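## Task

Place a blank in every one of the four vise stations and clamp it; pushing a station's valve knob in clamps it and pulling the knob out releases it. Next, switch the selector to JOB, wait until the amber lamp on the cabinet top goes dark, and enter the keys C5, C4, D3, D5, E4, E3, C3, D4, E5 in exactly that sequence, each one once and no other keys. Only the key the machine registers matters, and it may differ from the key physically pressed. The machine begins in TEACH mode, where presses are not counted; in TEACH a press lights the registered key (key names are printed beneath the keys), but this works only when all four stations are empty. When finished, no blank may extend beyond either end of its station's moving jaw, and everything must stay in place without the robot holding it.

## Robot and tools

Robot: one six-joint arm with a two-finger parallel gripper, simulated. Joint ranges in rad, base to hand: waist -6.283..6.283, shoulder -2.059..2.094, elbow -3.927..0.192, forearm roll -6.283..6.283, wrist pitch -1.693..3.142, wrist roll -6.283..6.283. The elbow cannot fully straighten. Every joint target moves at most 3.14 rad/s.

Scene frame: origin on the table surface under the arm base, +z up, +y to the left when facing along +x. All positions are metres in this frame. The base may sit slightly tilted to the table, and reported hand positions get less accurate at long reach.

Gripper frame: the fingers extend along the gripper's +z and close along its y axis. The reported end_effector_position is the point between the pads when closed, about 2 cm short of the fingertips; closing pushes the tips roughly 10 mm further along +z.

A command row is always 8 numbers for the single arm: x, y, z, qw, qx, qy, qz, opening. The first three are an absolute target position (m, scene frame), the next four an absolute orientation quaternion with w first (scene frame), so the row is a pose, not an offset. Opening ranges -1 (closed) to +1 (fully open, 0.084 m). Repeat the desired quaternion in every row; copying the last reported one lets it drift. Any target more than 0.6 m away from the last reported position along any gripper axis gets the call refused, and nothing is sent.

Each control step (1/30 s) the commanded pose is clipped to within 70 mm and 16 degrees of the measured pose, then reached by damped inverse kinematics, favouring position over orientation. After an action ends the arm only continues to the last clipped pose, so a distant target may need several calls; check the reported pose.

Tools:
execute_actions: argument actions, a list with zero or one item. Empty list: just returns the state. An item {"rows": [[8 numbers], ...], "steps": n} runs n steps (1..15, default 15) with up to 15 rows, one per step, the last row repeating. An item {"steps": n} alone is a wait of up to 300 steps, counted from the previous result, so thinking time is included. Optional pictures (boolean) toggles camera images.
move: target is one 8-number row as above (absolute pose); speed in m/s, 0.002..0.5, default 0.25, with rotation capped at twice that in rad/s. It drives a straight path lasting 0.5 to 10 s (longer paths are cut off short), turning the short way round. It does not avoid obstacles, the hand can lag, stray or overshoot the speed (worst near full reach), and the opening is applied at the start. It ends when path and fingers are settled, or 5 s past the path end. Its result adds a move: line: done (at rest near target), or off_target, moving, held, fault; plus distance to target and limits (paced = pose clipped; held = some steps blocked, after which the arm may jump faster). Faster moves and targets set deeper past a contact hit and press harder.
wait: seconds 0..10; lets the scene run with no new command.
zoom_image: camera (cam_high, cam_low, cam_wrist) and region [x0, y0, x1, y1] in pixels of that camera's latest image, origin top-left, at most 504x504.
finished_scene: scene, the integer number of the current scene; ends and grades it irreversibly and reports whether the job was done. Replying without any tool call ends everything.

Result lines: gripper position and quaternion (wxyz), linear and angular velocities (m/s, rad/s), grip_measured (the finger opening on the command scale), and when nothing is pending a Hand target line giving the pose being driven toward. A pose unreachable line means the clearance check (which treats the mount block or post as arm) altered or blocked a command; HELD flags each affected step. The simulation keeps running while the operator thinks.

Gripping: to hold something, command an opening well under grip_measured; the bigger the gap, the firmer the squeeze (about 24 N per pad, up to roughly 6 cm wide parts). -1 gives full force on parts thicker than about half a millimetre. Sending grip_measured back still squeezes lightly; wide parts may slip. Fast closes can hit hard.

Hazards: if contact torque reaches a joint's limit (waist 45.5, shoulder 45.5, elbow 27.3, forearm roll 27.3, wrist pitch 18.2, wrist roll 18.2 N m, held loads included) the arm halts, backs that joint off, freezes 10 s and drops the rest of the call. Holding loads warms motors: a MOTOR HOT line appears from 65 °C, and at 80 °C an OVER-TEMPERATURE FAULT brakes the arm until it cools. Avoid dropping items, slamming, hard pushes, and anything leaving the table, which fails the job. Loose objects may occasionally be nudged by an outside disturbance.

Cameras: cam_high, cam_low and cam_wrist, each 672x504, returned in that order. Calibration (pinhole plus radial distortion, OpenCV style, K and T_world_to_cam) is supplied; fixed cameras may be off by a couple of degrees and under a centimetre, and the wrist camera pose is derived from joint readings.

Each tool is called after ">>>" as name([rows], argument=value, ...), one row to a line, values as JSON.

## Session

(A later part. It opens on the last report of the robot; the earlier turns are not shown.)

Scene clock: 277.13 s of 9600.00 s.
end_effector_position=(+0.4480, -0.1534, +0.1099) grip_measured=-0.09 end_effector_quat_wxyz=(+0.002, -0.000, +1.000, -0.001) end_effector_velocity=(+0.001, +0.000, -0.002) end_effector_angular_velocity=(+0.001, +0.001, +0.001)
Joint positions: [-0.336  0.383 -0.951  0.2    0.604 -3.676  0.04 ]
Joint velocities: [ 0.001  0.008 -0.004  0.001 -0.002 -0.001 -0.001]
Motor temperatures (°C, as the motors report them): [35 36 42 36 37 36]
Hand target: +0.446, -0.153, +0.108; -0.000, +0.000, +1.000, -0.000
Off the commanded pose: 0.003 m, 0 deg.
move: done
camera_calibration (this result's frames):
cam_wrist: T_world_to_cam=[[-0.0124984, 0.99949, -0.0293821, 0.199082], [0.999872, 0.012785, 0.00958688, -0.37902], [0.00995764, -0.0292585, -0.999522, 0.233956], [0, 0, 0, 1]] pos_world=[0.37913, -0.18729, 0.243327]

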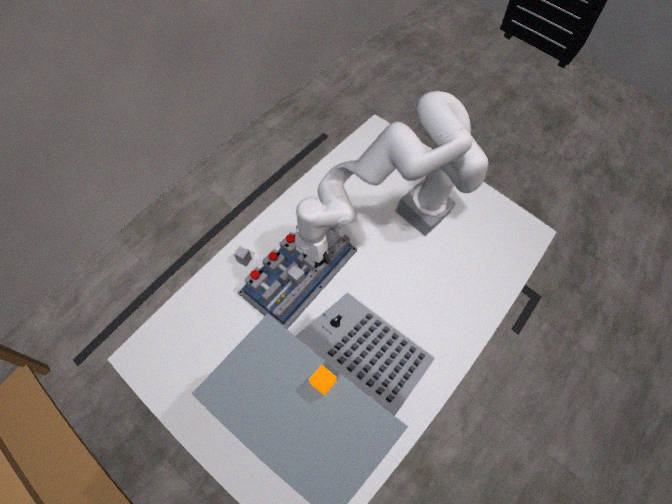

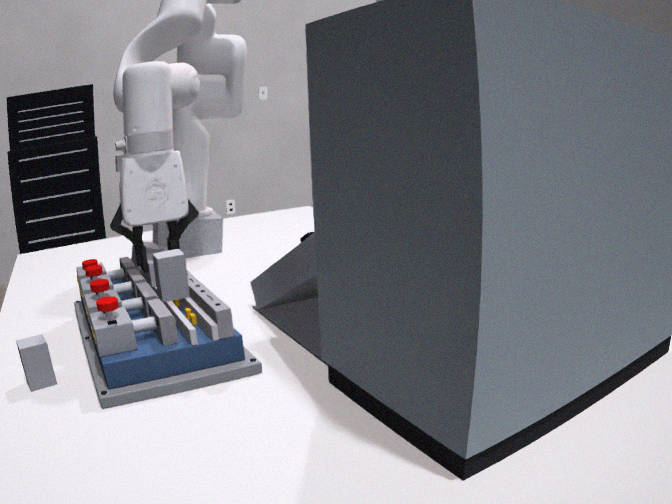

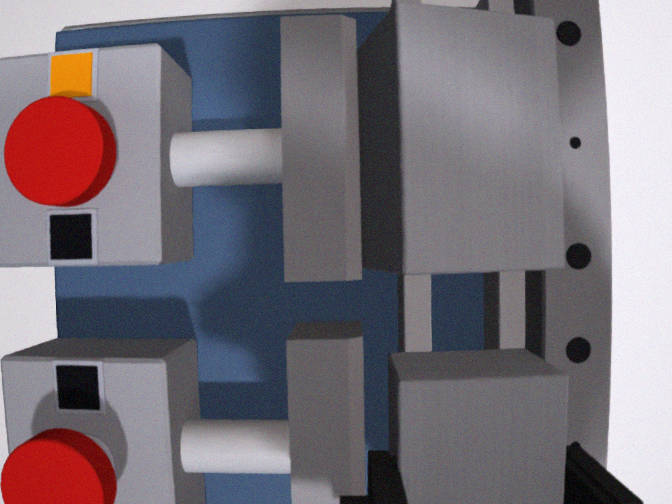

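>>> execute_actions([
  {"rows":[[0.446,-0.1525,0.111,0,0,1,0,-0.5],[0.446,-0.1525,0.111,0,0,1,0,-0.5],[0.446,-0.1525,0.111,0,0,1,0,-0.1],[0.446,-0.1525,0.111,0,0,1,0,0.0],[0.446,-0.1525,0.111,0,0,1,0,0.1],[0.446,-0.1525,0.111,0,0,1,0,0.2],[0.446,-0.1525,0.111,0,0,1,0,0.3]],"steps":12},
], pictures=false)

>>> move(target=[0.446,-0.1525,0.16,0,0,1,0,0.3], speed=0.1)

>>> move(target=[0.359,-0.262,0.15,0,0,1,0,0.3], speed=0.15)

>>> move(target=[0.359,-0.262,0.106,0,0,1,0,0.3], speed=0.05)

>>> execute_actions([
  {"rows":[[0.359,-0.262,0.106,0,0,1,0,-0.7]],"steps":15},
], pictures=false)

>>> move(target=[0.359,-0.262,0.118,0,0,1,0,-0.7], speed=0.03)

>>> execute_actions([
  {"rows":[[0.359,-0.262,0.118,0,0,1,0,-0.2],[0.359,-0.262,0.118,0,0,1,0,0],[0.359,-0.262,0.118,0,0,1,0,0.2],[0.359,-0.262,0.118,0,0,1,0,0.5]],"steps":12},
], pictures=false)

>>> move(target=[0.359,-0.262,0.16,0,0,1,0,0.5], speed=0.12)

>>> move(target=[0.36,-0.156,0.16,0,0,1,0,0.5], speed=0.15)

Scene clock: 282.07 s of 9600.00 s.
end_effector_position=(+0.4407, -0.1484, +0.1052) grip_measured=+0.29 end_effector_quat_wxyz=(-0.008, -0.001, +1.000, +0.004) end_effector_velocity=(+0.025, -0.019, +0.029) end_effector_angular_velocity=(-0.037, -0.076, -0.005)
Joint positions: [-0.332  0.383 -0.94   0.2    0.616 -3.674  0.056]
Joint velocities: [-0.022 -0.03  -0.038 -0.01  -0.016 -0.001  0.   ]
Motor temperatures (°C, as the motors report them): [35 36 42 36 37 36]
Hand target: +0.446, -0.152, +0.111; -0.000, +0.000, +1.000, -0.000
Off the commanded pose: 0.009 m, 1 deg.
Steps of this call (steps 1 to 90: nothing new was sent; then 1.53 s passed at rest; steps 91 to 102: all 12 steps of this action). Readings (end_effector_position):
91: (+0.4480, -0.1533, +0.1097)
92: (+0.4480, -0.1533, +0.1099)
94: (+0.4480, -0.1533, +0.1101)
98: (+0.4411, -0.1476, +0.1046)
102: the state above

Scene clock: 283.37 s of 9600.00 s.
end_effector_position=(+0.4459, -0.1524, +0.1592) grip_measured=+0.29 end_effector_quat_wxyz=(-0.000, -0.000, +1.000, +0.000) end_effector_velocity=(+0.001, -0.000, +0.004) end_effector_angular_velocity=(-0.000, -0.001, +0.000)
Joint positions: [-0.354  0.27  -0.964  0.169  0.736 -3.655  0.056]
Joint velocities: [-0.001 -0.008 -0.004 -0.002  0.011  0.001 -0.   ]
Motor temperatures (°C, as the motors report them): [35 36 42 36 37 36]
Hand target: +0.446, -0.153, +0.160; +0.000, -0.000, +1.000, +0.000
Off the commanded pose: 0.001 m, 0 deg.
move: done
camera_calibration (this result's frames):
cam_wrist: T_world_to_cam=[[-0.012673, 0.999565, -0.0266445, 0.199191], [0.999909, 0.0127887, 0.00417679, -0.376565], [0.00451572, -0.0265892, -0.999636, 0.286137], [0, 0, 0, 1]] pos_world=[0.377764, -0.186681, 0.292913]

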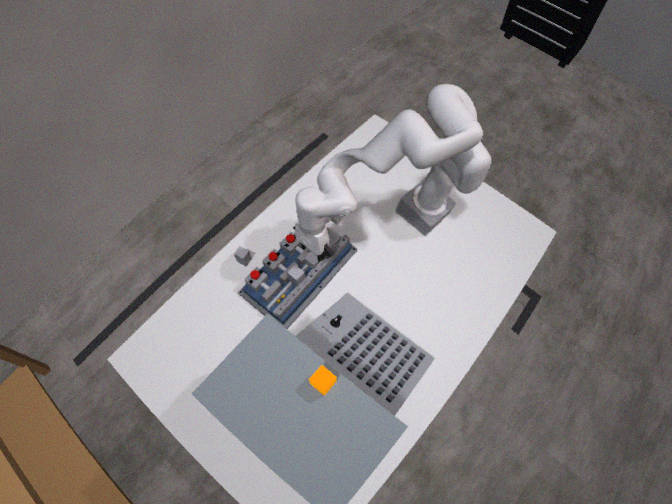

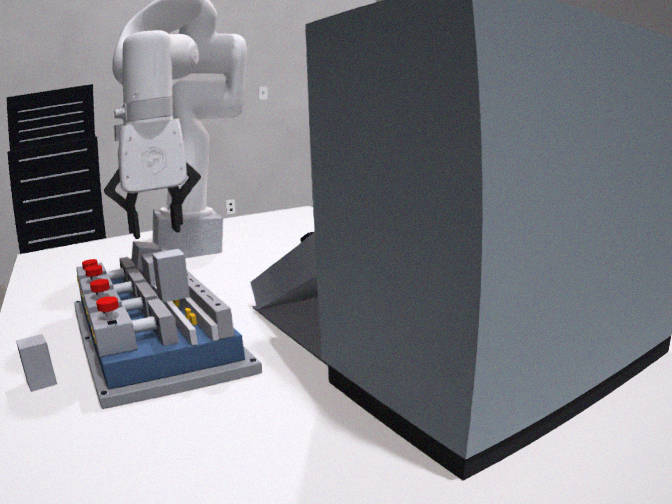

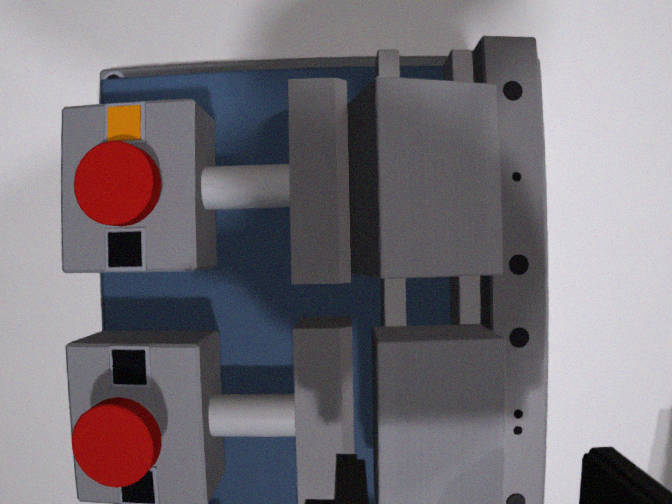

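Scene clock: 284.80 s of 9600.00 s.
end_effector_position=(+0.3591, -0.2612, +0.1501) grip_measured=+0.29 end_effector_quat_wxyz=(+0.000, -0.000, +1.000, +0.000) end_effector_velocity=(-0.002, -0.002, -0.000) end_effector_angular_velocity=(-0.000, -0.001, -0.001)
Joint positions: [-0.644  0.267 -0.883  0.157  0.686 -3.942  0.056]
Joint velocities: [-0.006  0.002  0.     0.001 -0.002 -0.006 -0.   ]
Motor temperatures (°C, as the motors report them): [35 36 42 36 37 36]
Hand target: +0.359, -0.261, +0.150; +0.000, -0.000, +1.000, +0.000
Off the commanded pose: 0.001 m, 0 deg.
move: done
camera_calibration (this result's frames):
cam_wrist: T_world_to_cam=[[-0.0128937, 0.999552, -0.027003, 0.306673], [0.999901, 0.0130412, 0.00529485, -0.288448], [0.00564463, -0.0269321, -0.999621, 0.274002], [0, 0, 0, 1]] pos_world=[0.290826, -0.295395, 0.283706]

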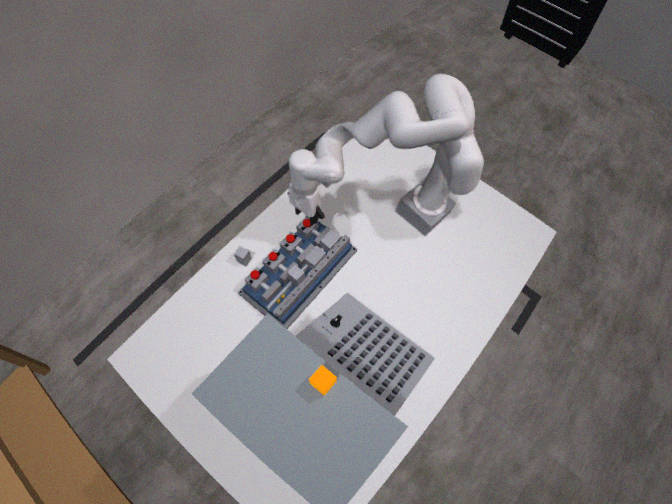

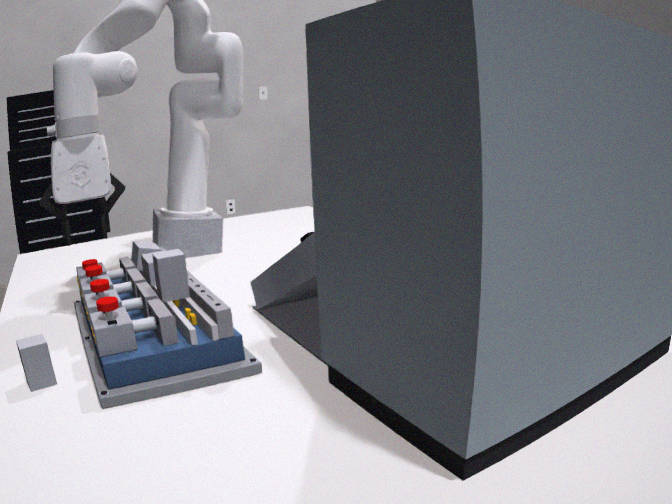

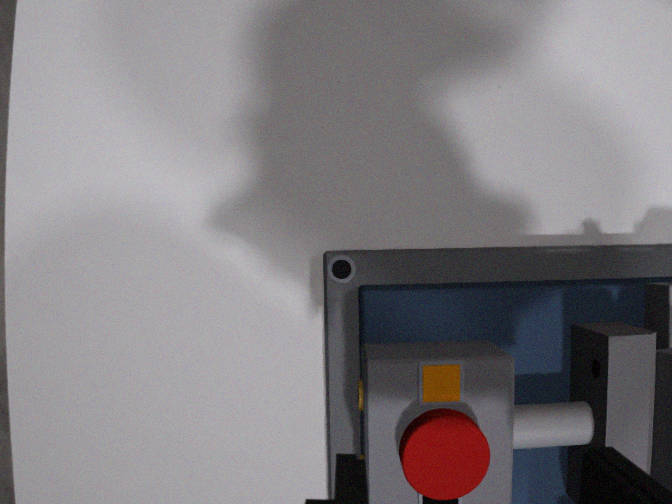

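Scene clock: 286.07 s of 9600.00 s.
end_effector_position=(+0.3590, -0.2621, +0.1065) grip_measured=+0.29 end_effector_quat_wxyz=(+0.000, +0.000, +1.000, -0.000) end_effector_velocity=(+0.000, -0.000, -0.002) end_effector_angular_velocity=(-0.000, -0.001, -0.000)
Joint positions: [-0.63   0.373 -0.873  0.184  0.571 -3.962  0.056]
Joint velocities: [ 0.001  0.006  0.     0.002 -0.006 -0.002 -0.   ]
Motor temperatures (°C, as the motors report them): [35 36 42 36 37 36]
Hand target: +0.359, -0.262, +0.106; -0.000, +0.000, +1.000, -0.000
Off the commanded pose: 0.000 m, 0 deg.
move: done
camera_calibration (this result's frames):
cam_wrist: T_world_to_cam=[[-0.0125289, 0.999537, -0.0277277, 0.306322], [0.999907, 0.0126725, 0.00501059, -0.288173], [0.00535965, -0.0276623, -0.999603, 0.230315], [0, 0, 0, 1]] pos_world=[0.29075, -0.296157, 0.240161]

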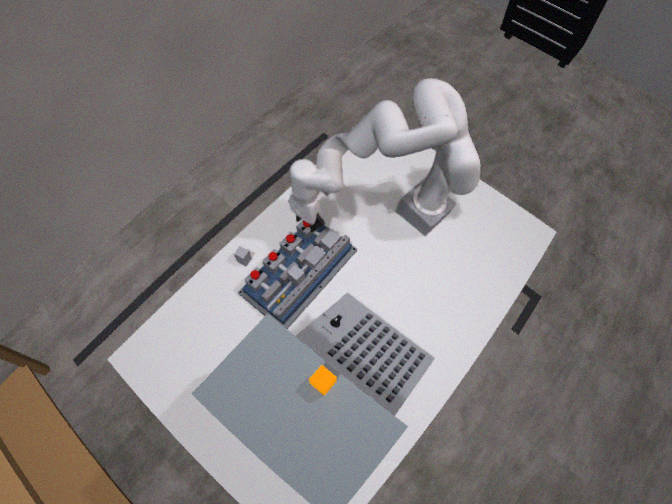

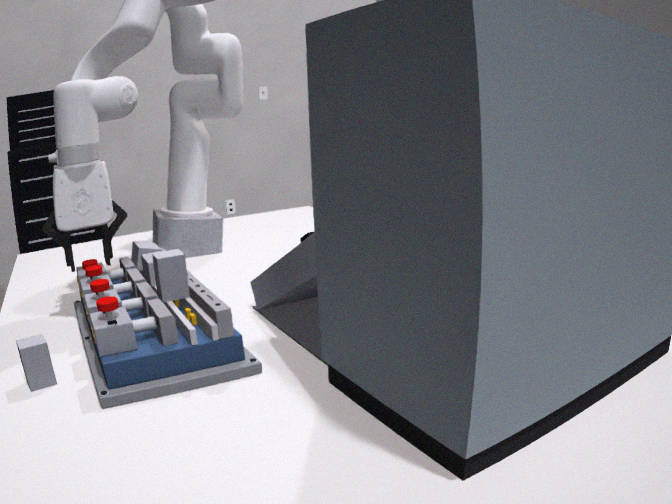

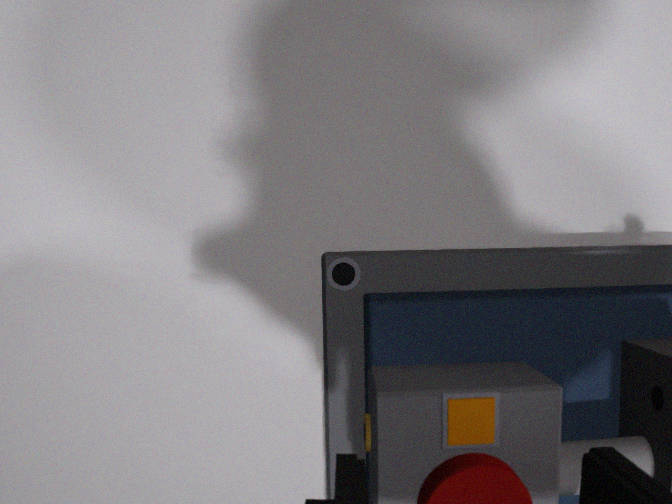

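Scene clock: 286.57 s of 9600.00 s.
end_effector_position=(+0.3594, -0.2624, +0.1067) grip_measured=-0.39 end_effector_quat_wxyz=(+0.001, +0.000, +1.000, -0.001) end_effector_velocity=(+0.000, -0.000, -0.000) end_effector_angular_velocity=(-0.001, -0.000, -0.001)
Joint positions: [-0.63   0.373 -0.874  0.185  0.57  -3.962  0.027]
Joint velocities: [ 0.     0.     0.     0.    -0.002  0.001  0.   ]
Motor temperatures (°C, as the motors report them): [35 36 42 36 37 36]
Hand target: +0.359, -0.262, +0.106; -0.000, +0.000, +1.000, -0.000
Off the commanded pose: 0.001 m, 0 deg.
Steps of this call (steps 1 to 15: all 15 steps of this action). Readings (end_effector_position):
1: (+0.3590, -0.2621, +0.1064)
2: (+0.3590, -0.2621, +0.1064)
4: (+0.3593, -0.2623, +0.1066)
8: (+0.3595, -0.2624, +0.1067)
15: the state above

Scene clock: 287.53 s of 9600.00 s.
end_effector_position=(+0.3591, -0.2621, +0.1171) grip_measured=-0.39 end_effector_quat_wxyz=(-0.000, -0.000, +1.000, -0.000) end_effector_velocity=(-0.002, -0.000, +0.003) end_effector_angular_velocity=(+0.001, +0.001, -0.002)
Joint positions: [-0.634  0.346 -0.874  0.176  0.599 -3.956  0.027]
Joint velocities: [-0.004 -0.009  0.002 -0.003  0.009  0.001  0.   ]
Motor temperatures (°C, as the motors report them): [35 36 42 36 37 36]
Hand target: +0.359, -0.262, +0.118; +0.000, -0.000, +1.000, +0.000
Off the commanded pose: 0.001 m, 0 deg.
move: done
camera_calibration (this result's frames):
cam_wrist: T_world_to_cam=[[-0.012652, 0.999545, -0.0273813, 0.306676], [0.999907, 0.0127868, 0.00475363, -0.288234], [0.00510159, -0.0273186, -0.999614, 0.241125], [0, 0, 0, 1]] pos_world=[0.290857, -0.296264, 0.2508]

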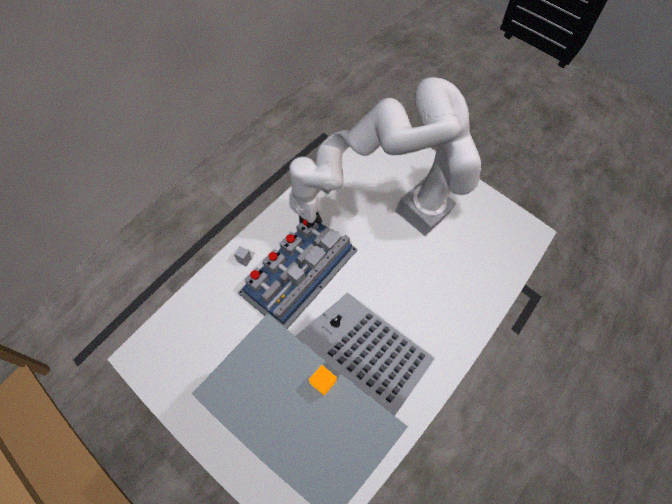

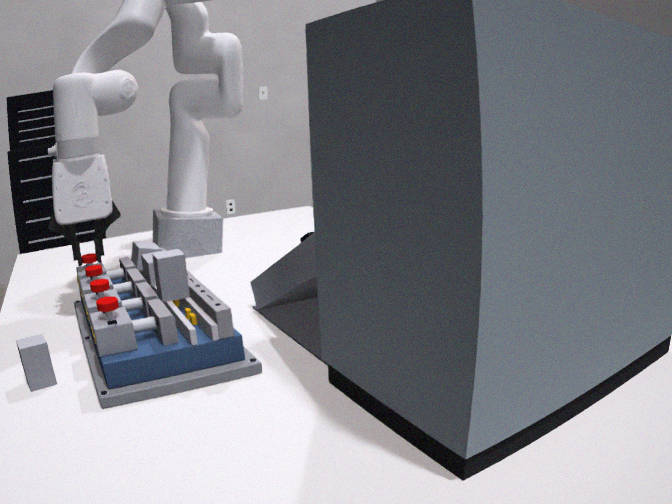

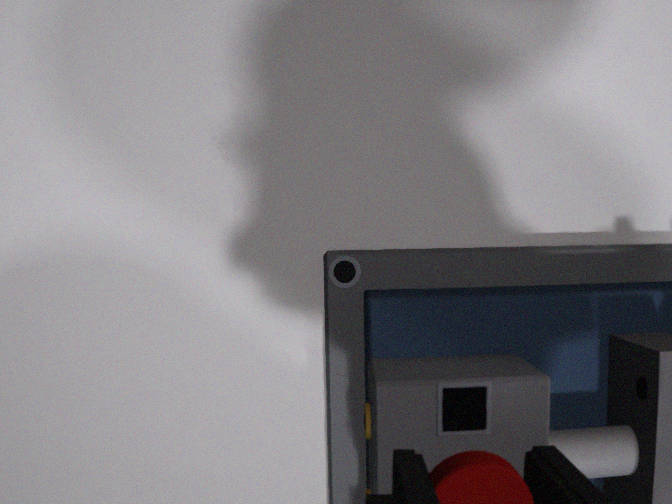

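Scene clock: 287.93 s of 9600.00 s.
end_effector_position=(+0.3587, -0.2617, +0.1180) grip_measured=+0.49 end_effector_quat_wxyz=(-0.000, -0.000, +1.000, +0.000) end_effector_velocity=(+0.002, -0.002, +0.000) end_effector_angular_velocity=(-0.004, -0.004, +0.000)
Joint positions: [-0.634  0.343 -0.874  0.176  0.603 -3.956  0.065]
Joint velocities: [-0.     0.004 -0.004 -0.    -0.005 -0.001 -0.   ]
Motor temperatures (°C, as the motors report them): [35 36 42 36 37 36]
Hand target: +0.359, -0.262, +0.118; +0.000, -0.000, +1.000, +0.000
Off the commanded pose: 0.000 m, 0 deg.
Steps of this call (steps 1 to 12: all 12 steps of this action). Readings (end_effector_position):
1: (+0.3590, -0.2621, +0.1172)
2: (+0.3586, -0.2618, +0.1174)
4: (+0.3576, -0.2607, +0.1173)
8: (+0.3582, -0.2612, +0.1178)
12: the state above

Scene clock: 289.03 s of 9600.00 s.
end_effector_position=(+0.3589, -0.2619, +0.1593) grip_measured=+0.49 end_effector_quat_wxyz=(-0.000, -0.000, +1.000, +0.000) end_effector_velocity=(+0.001, -0.000, +0.004) end_effector_angular_velocity=(-0.001, -0.002, +0.001)
Joint positions: [-0.648  0.249 -0.89   0.151  0.713 -3.939  0.065]
Joint velocities: [-0.001 -0.007 -0.003 -0.001  0.008  0.001 -0.   ]
Motor temperatures (°C, as the motors report them): [35 36 42 36 37 36]
Hand target: +0.359, -0.262, +0.160; +0.000, -0.000, +1.000, +0.000
Off the commanded pose: 0.001 m, 0 deg.
move: done
camera_calibration (this result's frames):
cam_wrist: T_world_to_cam=[[-0.0126605, 0.999565, -0.0266406, 0.307516], [0.999909, 0.0127823, 0.00440879, -0.288254], [0.0047474, -0.0265823, -0.999635, 0.283662], [0, 0, 0, 1]] pos_world=[0.290775, -0.296158, 0.293022]

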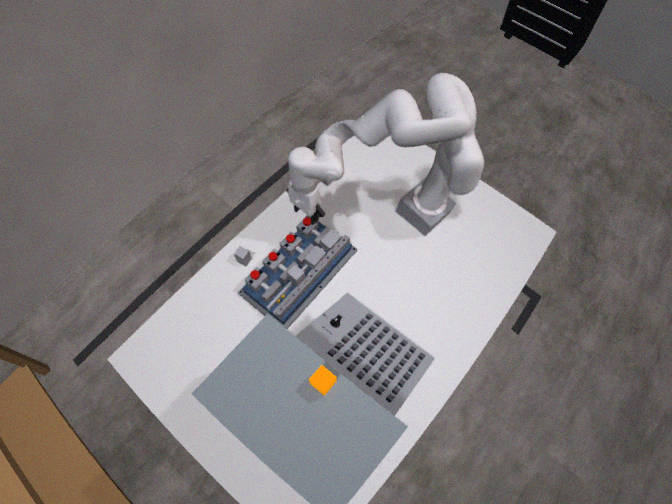

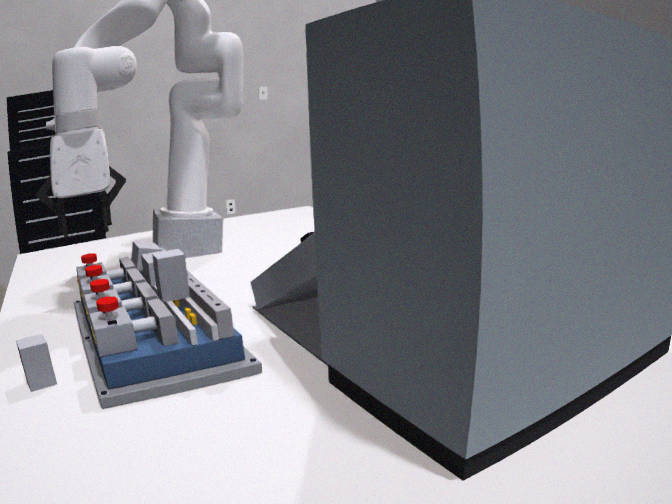

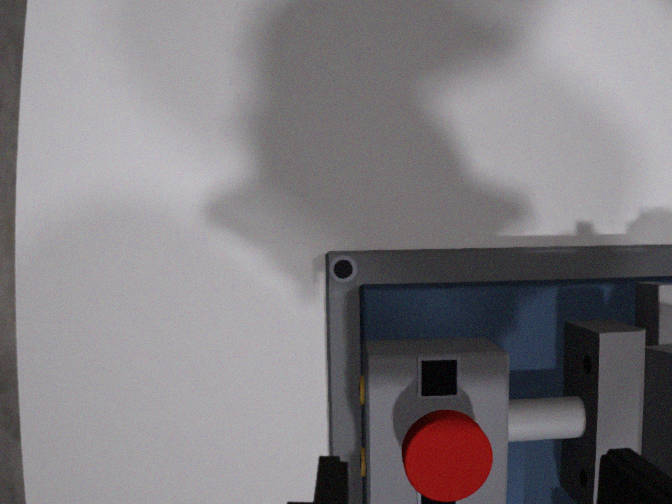

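Scene clock: 290.27 s of 9600.00 s.
end_effector_position=(+0.3601, -0.1565, +0.1600) grip_measured=+0.49 end_effector_quat_wxyz=(-0.000, +0.000, +1.000, -0.000) end_effector_velocity=(+0.000, +0.002, +0.000) end_effector_angular_velocity=(-0.001, -0.000, +0.001)
Joint positions: [-0.44   0.057 -0.673  0.177  0.668 -3.755  0.065]
Joint velocities: [ 0.005 -0.004  0.004 -0.001 -0.001  0.005  0.   ]
Motor temperatures (°C, as the motors report them): [35 36 42 36 37 36]
Hand target: +0.360, -0.156, +0.160; -0.000, +0.000, +1.000, -0.000
Off the commanded pose: 0.001 m, 0 deg.
move: done
camera_calibration (this result's frames):
cam_wrist: T_world_to_cam=[[-0.0123153, 0.999545, -0.0275179, 0.202215], [0.999913, 0.0124403, 0.00437661, -0.290813], [0.00471696, -0.0274617, -0.999612, 0.287028], [0, 0, 0, 1]] pos_world=[0.291924, -0.190623, 0.293754]

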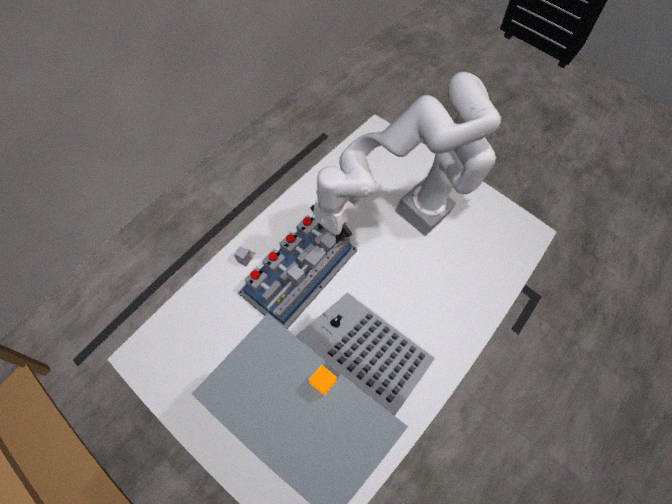

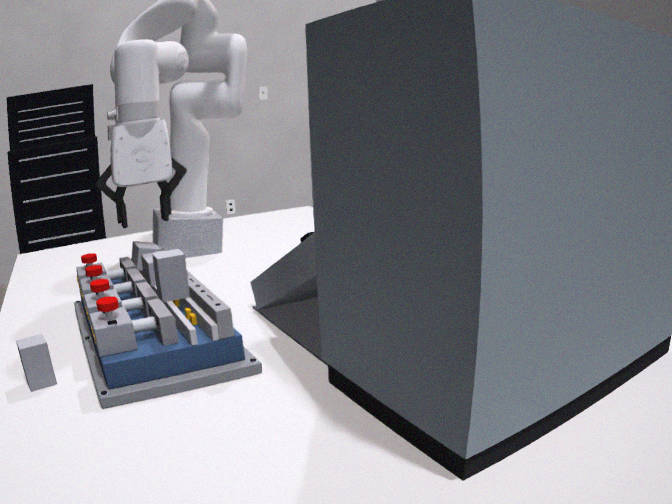

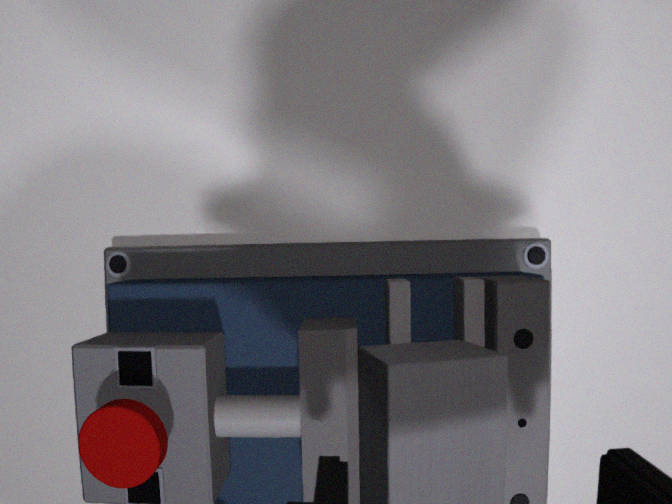

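>>> move(target=[0.360,-0.1555,0.113,0,1,0,0,0.5], speed=0.04)

>>> execute_actions([
  {"rows":[[0.360,-0.1555,0.113,0,1,0,0,0.3],[0.360,-0.1555,0.113,0,1,0,0,0.2],[0.360,-0.1555,0.113,0,1,0,0,0.1],[0.360,-0.1555,0.113,0,1,0,0,0.0],[0.360,-0.1555,0.113,0,1,0,0,-0.1],[0.360,-0.1555,0.113,0,1,0,0,-0.2],[0.360,-0.1555,0.113,0,1,0,0,-0.3],[0.360,-0.1555,0.113,0,1,0,0,-0.4],[0.360,-0.1555,0.113,0,1,0,0,-0.5]],"steps":15},
], pictures=false)

>>> move(target=[0.360,-0.1525,0.119,0,1,0,0,-0.5], speed=0.02)

>>> move(target=[0.360,-0.1525,0.108,0,1,0,0,-0.5], speed=0.008)

>>> execute_actions([
  {"rows":[[0.360,-0.1525,0.110,0,1,0,0,-0.3],[0.360,-0.1525,0.110,0,1,0,0,-0.2],[0.360,-0.1525,0.110,0,1,0,0,-0.1],[0.360,-0.1525,0.110,0,1,0,0,0.0],[0.360,-0.1525,0.110,0,1,0,0,0.1],[0.360,-0.1525,0.110,0,1,0,0,0.2],[0.360,-0.1525,0.110,0,1,0,0,0.3]],"steps":15},
], pictures=false)

>>> move(target=[0.40,-0.16,0.22,0,1,0,0,0.5], speed=0.1)

Scene clock: 313.13 s of 9600.00 s.
end_effector_position=(+0.3600, -0.1560, +0.1482) grip_measured=+0.49 end_effector_quat_wxyz=(-0.000, +0.388, +0.922, -0.000) end_effector_velocity=(+0.000, -0.000, +0.000) end_effector_angular_velocity=(-0.001, -0.001, -0.014)
Joint positions: [-0.434  0.086 -0.665  0.186  0.63  -2.963  0.065]
Joint velocities: [ 0.     0.    -0.    -0.001 -0.002  0.014 -0.   ]
Motor temperatures (°C, as the motors report them): [35 36 42 36 37 36]
Hand target: +0.360, -0.156, +0.148; -0.000, +0.389, +0.921, -0.000
Off the commanded pose: 0.035 m, 134 deg.
After step 90, 9.67 s passed at rest.
move: off_target (path cut at 10 s)
camera_calibration (this result's frames):
cam_wrist: T_world_to_cam=[[0.706421, 0.707249, -0.0277203, -0.102952], [0.707604, -0.706595, 0.0045911, -0.29769], [-0.01634, -0.0228583, -0.999605, 0.28346], [0, 0, 0, 1]] pos_world=[0.288005, -0.131054, 0.281861]

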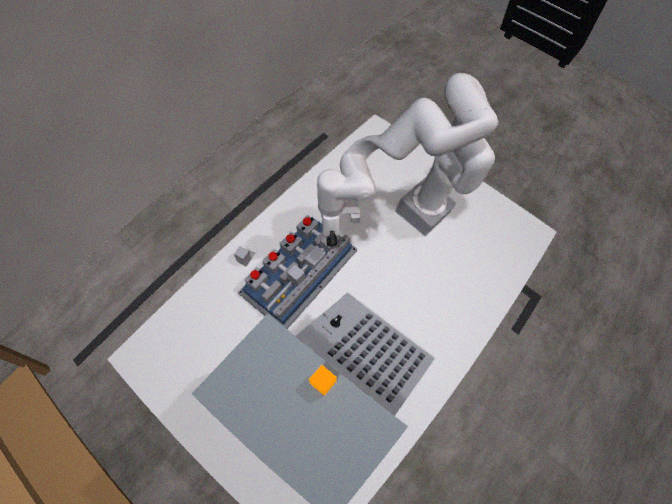

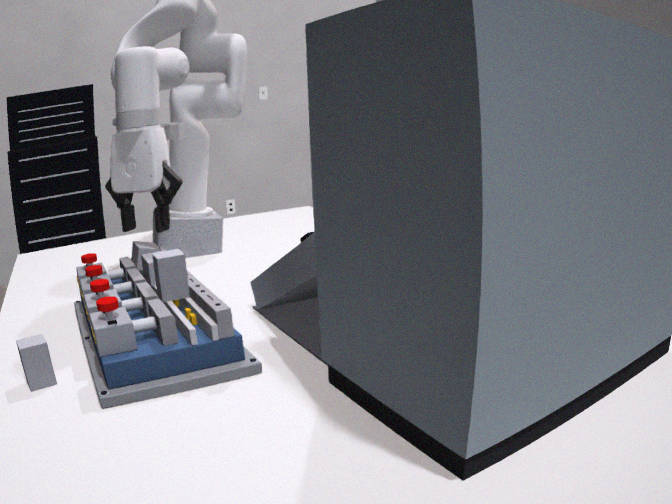

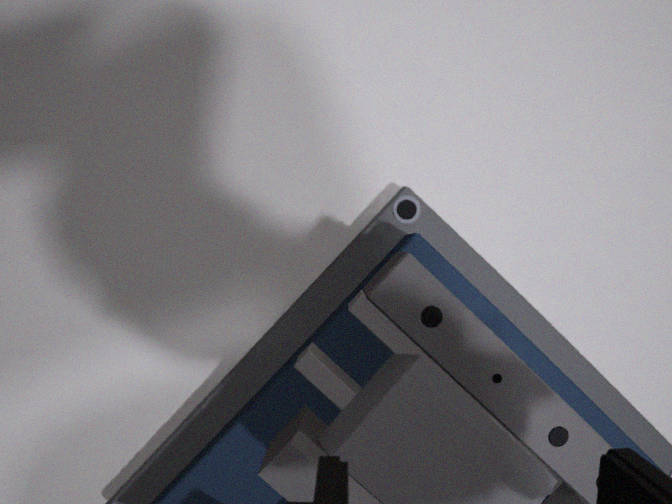

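Scene clock: 313.63 s of 9600.00 s.
end_effector_position=(+0.3729, -0.1627, +0.1298) grip_measured=-0.51 end_effector_quat_wxyz=(+0.029, +0.629, +0.776, +0.029) end_effector_velocity=(+0.022, -0.004, +0.003) end_effector_angular_velocity=(+0.074, -0.238, -1.351)
Joint positions: [-0.432  0.148 -0.652  0.324  0.5   -2.523  0.022]
Joint velocities: [ 0.029 -0.042  0.119  0.344 -0.285  1.066 -0.002]
Motor temperatures (°C, as the motors report them): [35 36 42 36 37 36]
Hand target: +0.359, -0.156, +0.114; +0.018, +0.709, +0.705, +0.035
Off the commanded pose: 0.022 m, 102 deg; orientation clipped at the last step of the last action.
Steps of this call (steps 1 to 15: all 15 steps of this action). Readings (end_effector_position):
1: (+0.3601, -0.1560, +0.1481)
2: (+0.3603, -0.1561, +0.1478)
4: (+0.3612, -0.1564, +0.1431)
8: (+0.3635, -0.1587, +0.1295)
15: the state above

Scene clock: 324.37 s of 9600.00 s.
end_effector_position=(+0.3759, -0.1622, +0.1304) grip_measured=-0.52 end_effector_quat_wxyz=(+0.036, +0.831, +0.553, +0.035) end_effector_velocity=(-0.000, +0.000, -0.000) end_effector_angular_velocity=(+0.001, +0.001, -0.007)
Joint positions: [-0.417  0.139 -0.633  0.308  0.455 -1.892  0.021]
Joint velocities: [ 0.     0.     0.    -0.002  0.001  0.009  0.   ]
Motor temperatures (°C, as the motors report them): [35 36 41 36 37 36]
Hand target: +0.372, -0.161, +0.127; +0.032, +0.832, +0.553, +0.033
Off the commanded pose: 0.022 m, 68 deg.
move: off_target (path cut at 10 s)
camera_calibration (this result's frames):
cam_wrist: T_world_to_cam=[[0.924673, -0.373847, 0.0722375, -0.380724], [-0.37397, -0.927359, -0.0123186, 0.0597657], [0.0715954, -0.015624, -0.997311, 0.23368], [0, 0, 0, 1]] pos_world=[0.357666, -0.0832574, 0.261291]

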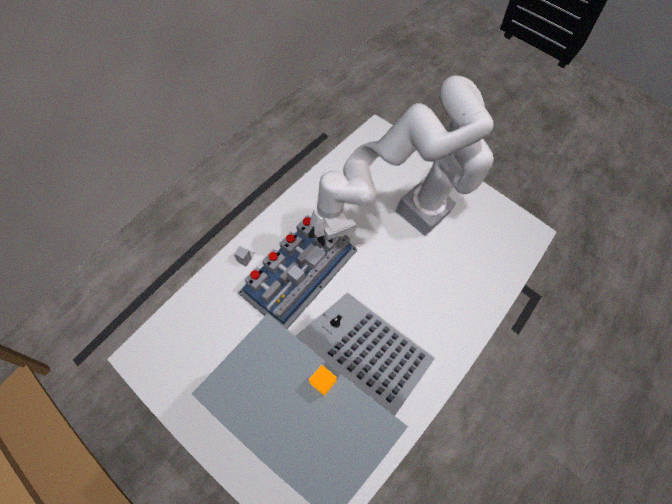

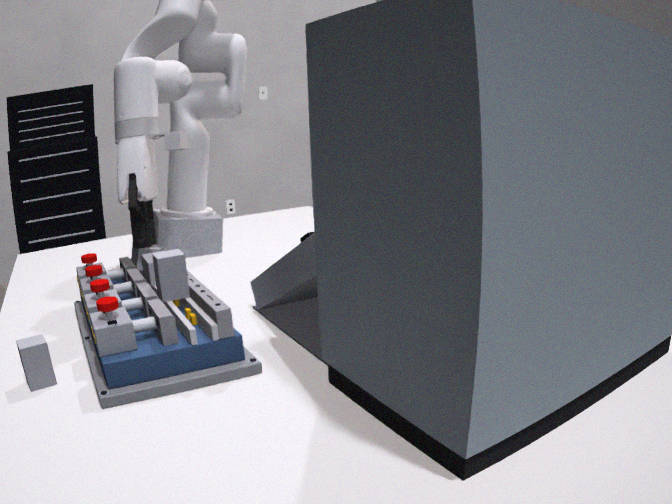

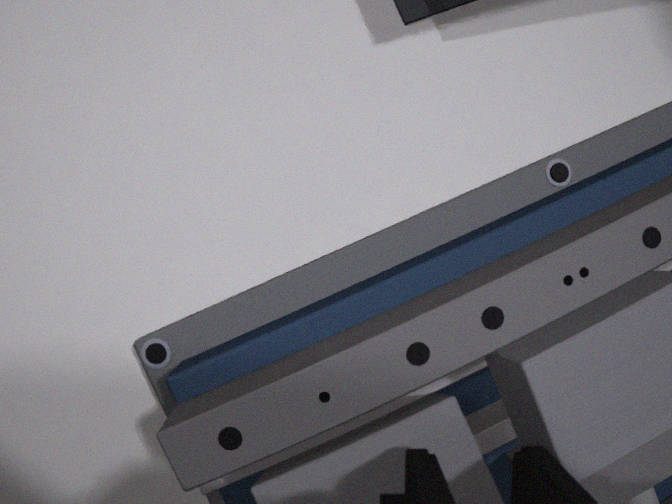

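Scene clock: 334.57 s of 9600.00 s.
end_effector_position=(+0.3769, -0.1621, +0.1298) grip_measured=-0.52 end_effector_quat_wxyz=(+0.035, +0.873, +0.486, +0.033) end_effector_velocity=(+0.000, -0.000, +0.000) end_effector_angular_velocity=(-0.001, -0.001, -0.003)
Joint positions: [-0.413  0.144 -0.638  0.285  0.455 -1.709  0.021]
Joint velocities: [-0.     0.    -0.    -0.    -0.001  0.004 -0.   ]
Motor temperatures (°C, as the motors report them): [35 36 41 36 37 36]
Hand target: +0.374, -0.161, +0.127; +0.032, +0.873, +0.485, +0.031
Off the commanded pose: 0.029 m, 58 deg.
move: off_target (path cut at 10 s)
camera_calibration (this result's frames):
cam_wrist: T_world_to_cam=[[0.854437, -0.515409, 0.0655017, -0.377195], [-0.515438, -0.856743, -0.0177705, 0.125711], [0.0652772, -0.0185783, -0.997694, 0.234902], [0, 0, 0, 1]] pos_world=[0.371752, -0.0823433, 0.261302]

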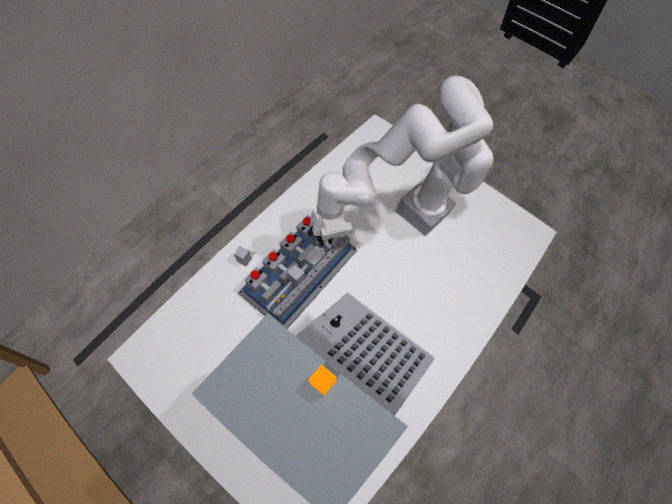

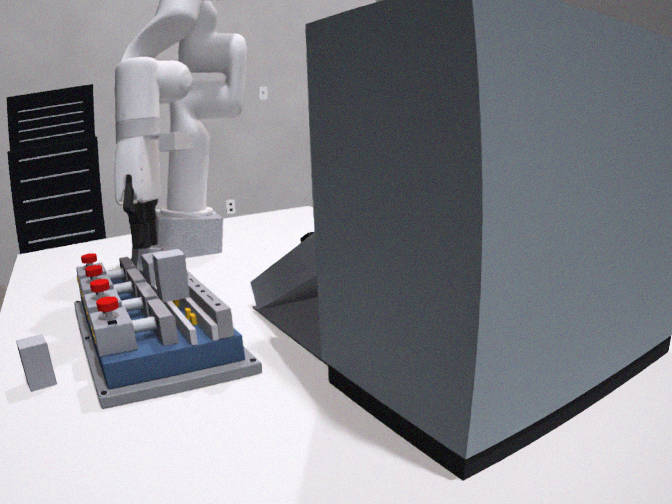

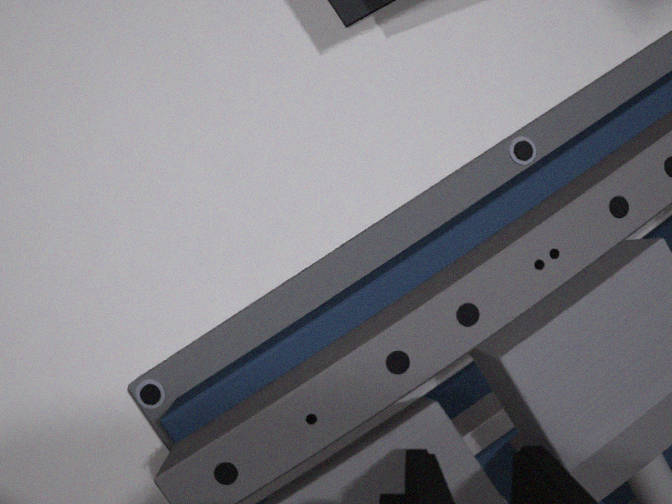

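Scene clock: 335.07 s of 9600.00 s.
end_effector_position=(+0.3651, -0.1525, +0.1148) grip_measured=+0.30 end_effector_quat_wxyz=(+0.009, +0.971, +0.232, +0.049) end_effector_velocity=(-0.020, -0.000, -0.019) end_effector_angular_velocity=(+0.187, +0.019, -1.295)
Joint positions: [-0.402  0.153 -0.594  0.393  0.42  -1.255  0.057]
Joint velocities: [-0.027  0.035  0.02   0.124  0.003  1.159 -0.002]
Motor temperatures (°C, as the motors report them): [35 36 41 36 37 36]
Hand target: +0.360, -0.152, +0.110; -0.004, +0.990, +0.131, +0.044
Off the commanded pose: 0.007 m, 27 deg; orientation clipped at the last step of the last action.
Steps of this call (steps 1 to 15: all 15 steps of this action). Readings (end_effector_position):
1: (+0.3770, -0.1621, +0.1298)
2: (+0.3768, -0.1615, +0.1292)
4: (+0.3759, -0.1605, +0.1274)
8: (+0.3731, -0.1585, +0.1229)
15: the state above

Scene clock: 337.40 s of 9600.00 s.
end_effector_position=(+0.4000, -0.1599, +0.2191) grip_measured=+0.49 end_effector_quat_wxyz=(-0.000, +1.000, +0.001, +0.000) end_effector_velocity=(+0.002, -0.000, +0.004) end_effector_angular_velocity=(-0.001, +0.003, -0.009)
Joint positions: [-0.429  0.046 -0.866  0.146  0.867 -0.559  0.065]
Joint velocities: [ 0.001  0.001 -0.014 -0.005  0.016  0.014  0.   ]
Motor temperatures (°C, as the motors report them): [35 36 41 36 37 36]
Hand target: +0.400, -0.160, +0.220; -0.000, +1.000, +0.000, +0.000
Off the commanded pose: 0.001 m, 0 deg.
move: done
camera_calibration (this result's frames):
cam_wrist: T_world_to_cam=[[0.0138512, -0.999509, -0.0280927, -0.122296], [-0.999892, -0.0139826, 0.00448641, 0.464789], [-0.00487702, 0.0280275, -0.999595, 0.358522], [0, 0, 0, 1]] pos_world=[0.468181, -0.125786, 0.352856]

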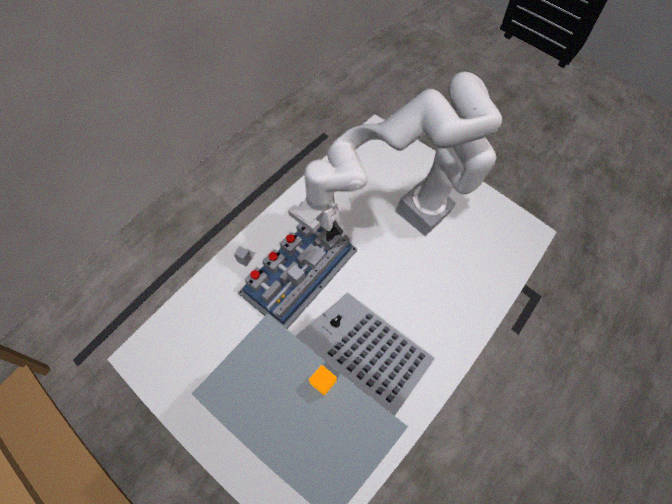

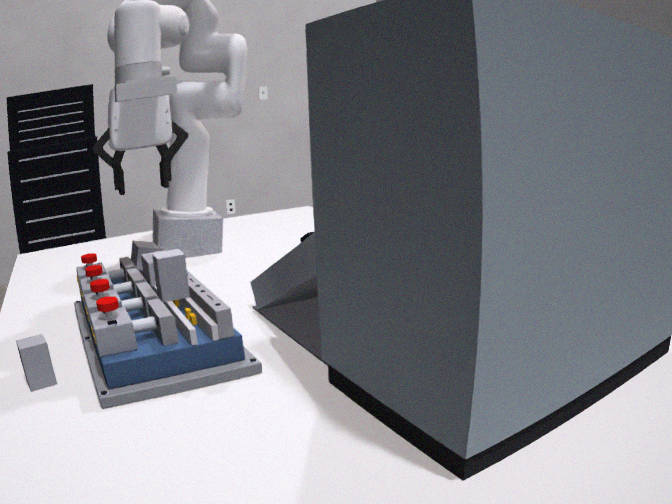

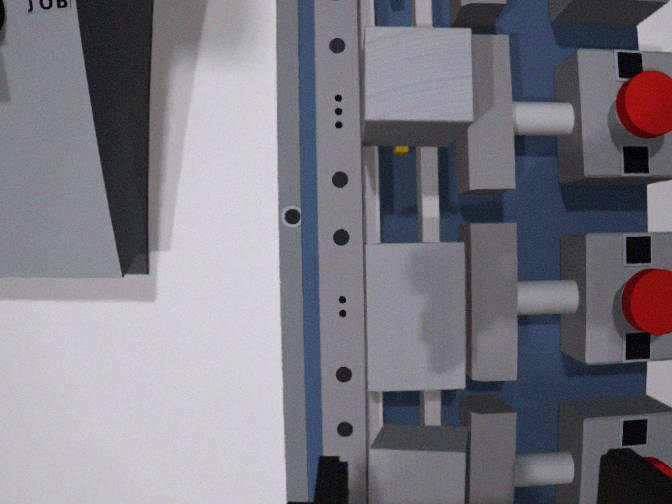

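>>> move(target=[0.30,-0.16,0.22,0,1,0,0,0.5], speed=0.15)

Scene clock: 339.43 s of 9600.00 s.
end_effector_position=(+0.3004, -0.1596, +0.2200) grip_measured=+0.49 end_effector_quat_wxyz=(-0.000, +1.000, +0.000, +0.000) end_effector_velocity=(-0.002, -0.000, +0.000) end_effector_angular_velocity=(-0.001, -0.002, -0.000)
Joint positions: [-0.552 -0.238 -0.559  0.138  0.858 -0.678  0.065]
Joint velocities: [-0.004 -0.008  0.007  0.    -0.001 -0.004  0.   ]
Motor temperatures (°C, as the motors report them): [35 36 41 36 37 36]
Hand target: +0.300, -0.160, +0.220; -0.000, +1.000, +0.000, +0.000
Off the commanded pose: 0.001 m, 0 deg.
move: done
camera_calibration (this result's frames):
cam_wrist: T_world_to_cam=[[0.012712, -0.999542, -0.0274562, -0.120406], [-0.999906, -0.0128459, 0.00470665, 0.365259], [-0.00505719, 0.0273938, -0.999612, 0.358852], [0, 0, 0, 1]] pos_world=[0.36857, -0.125489, 0.353688]

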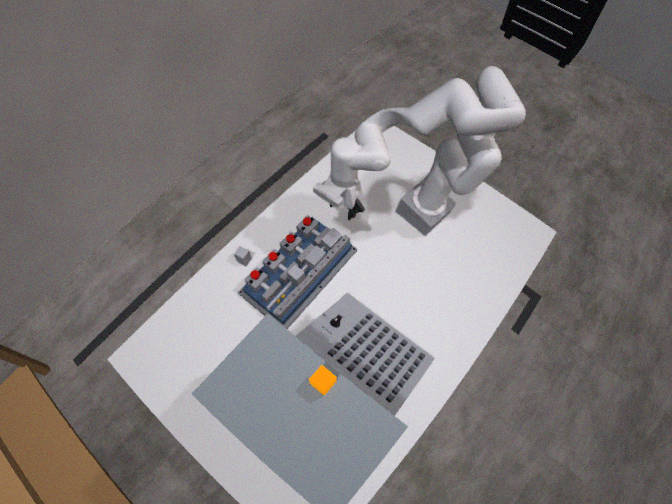

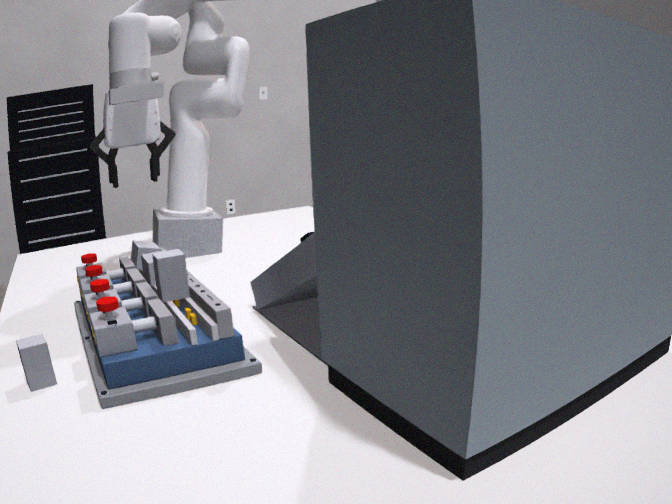

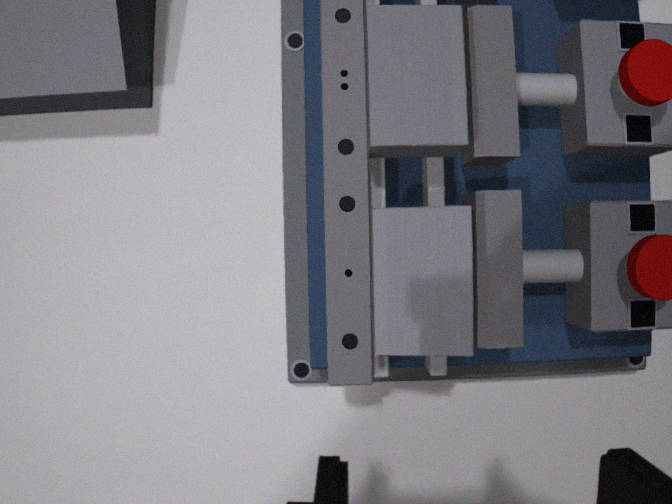

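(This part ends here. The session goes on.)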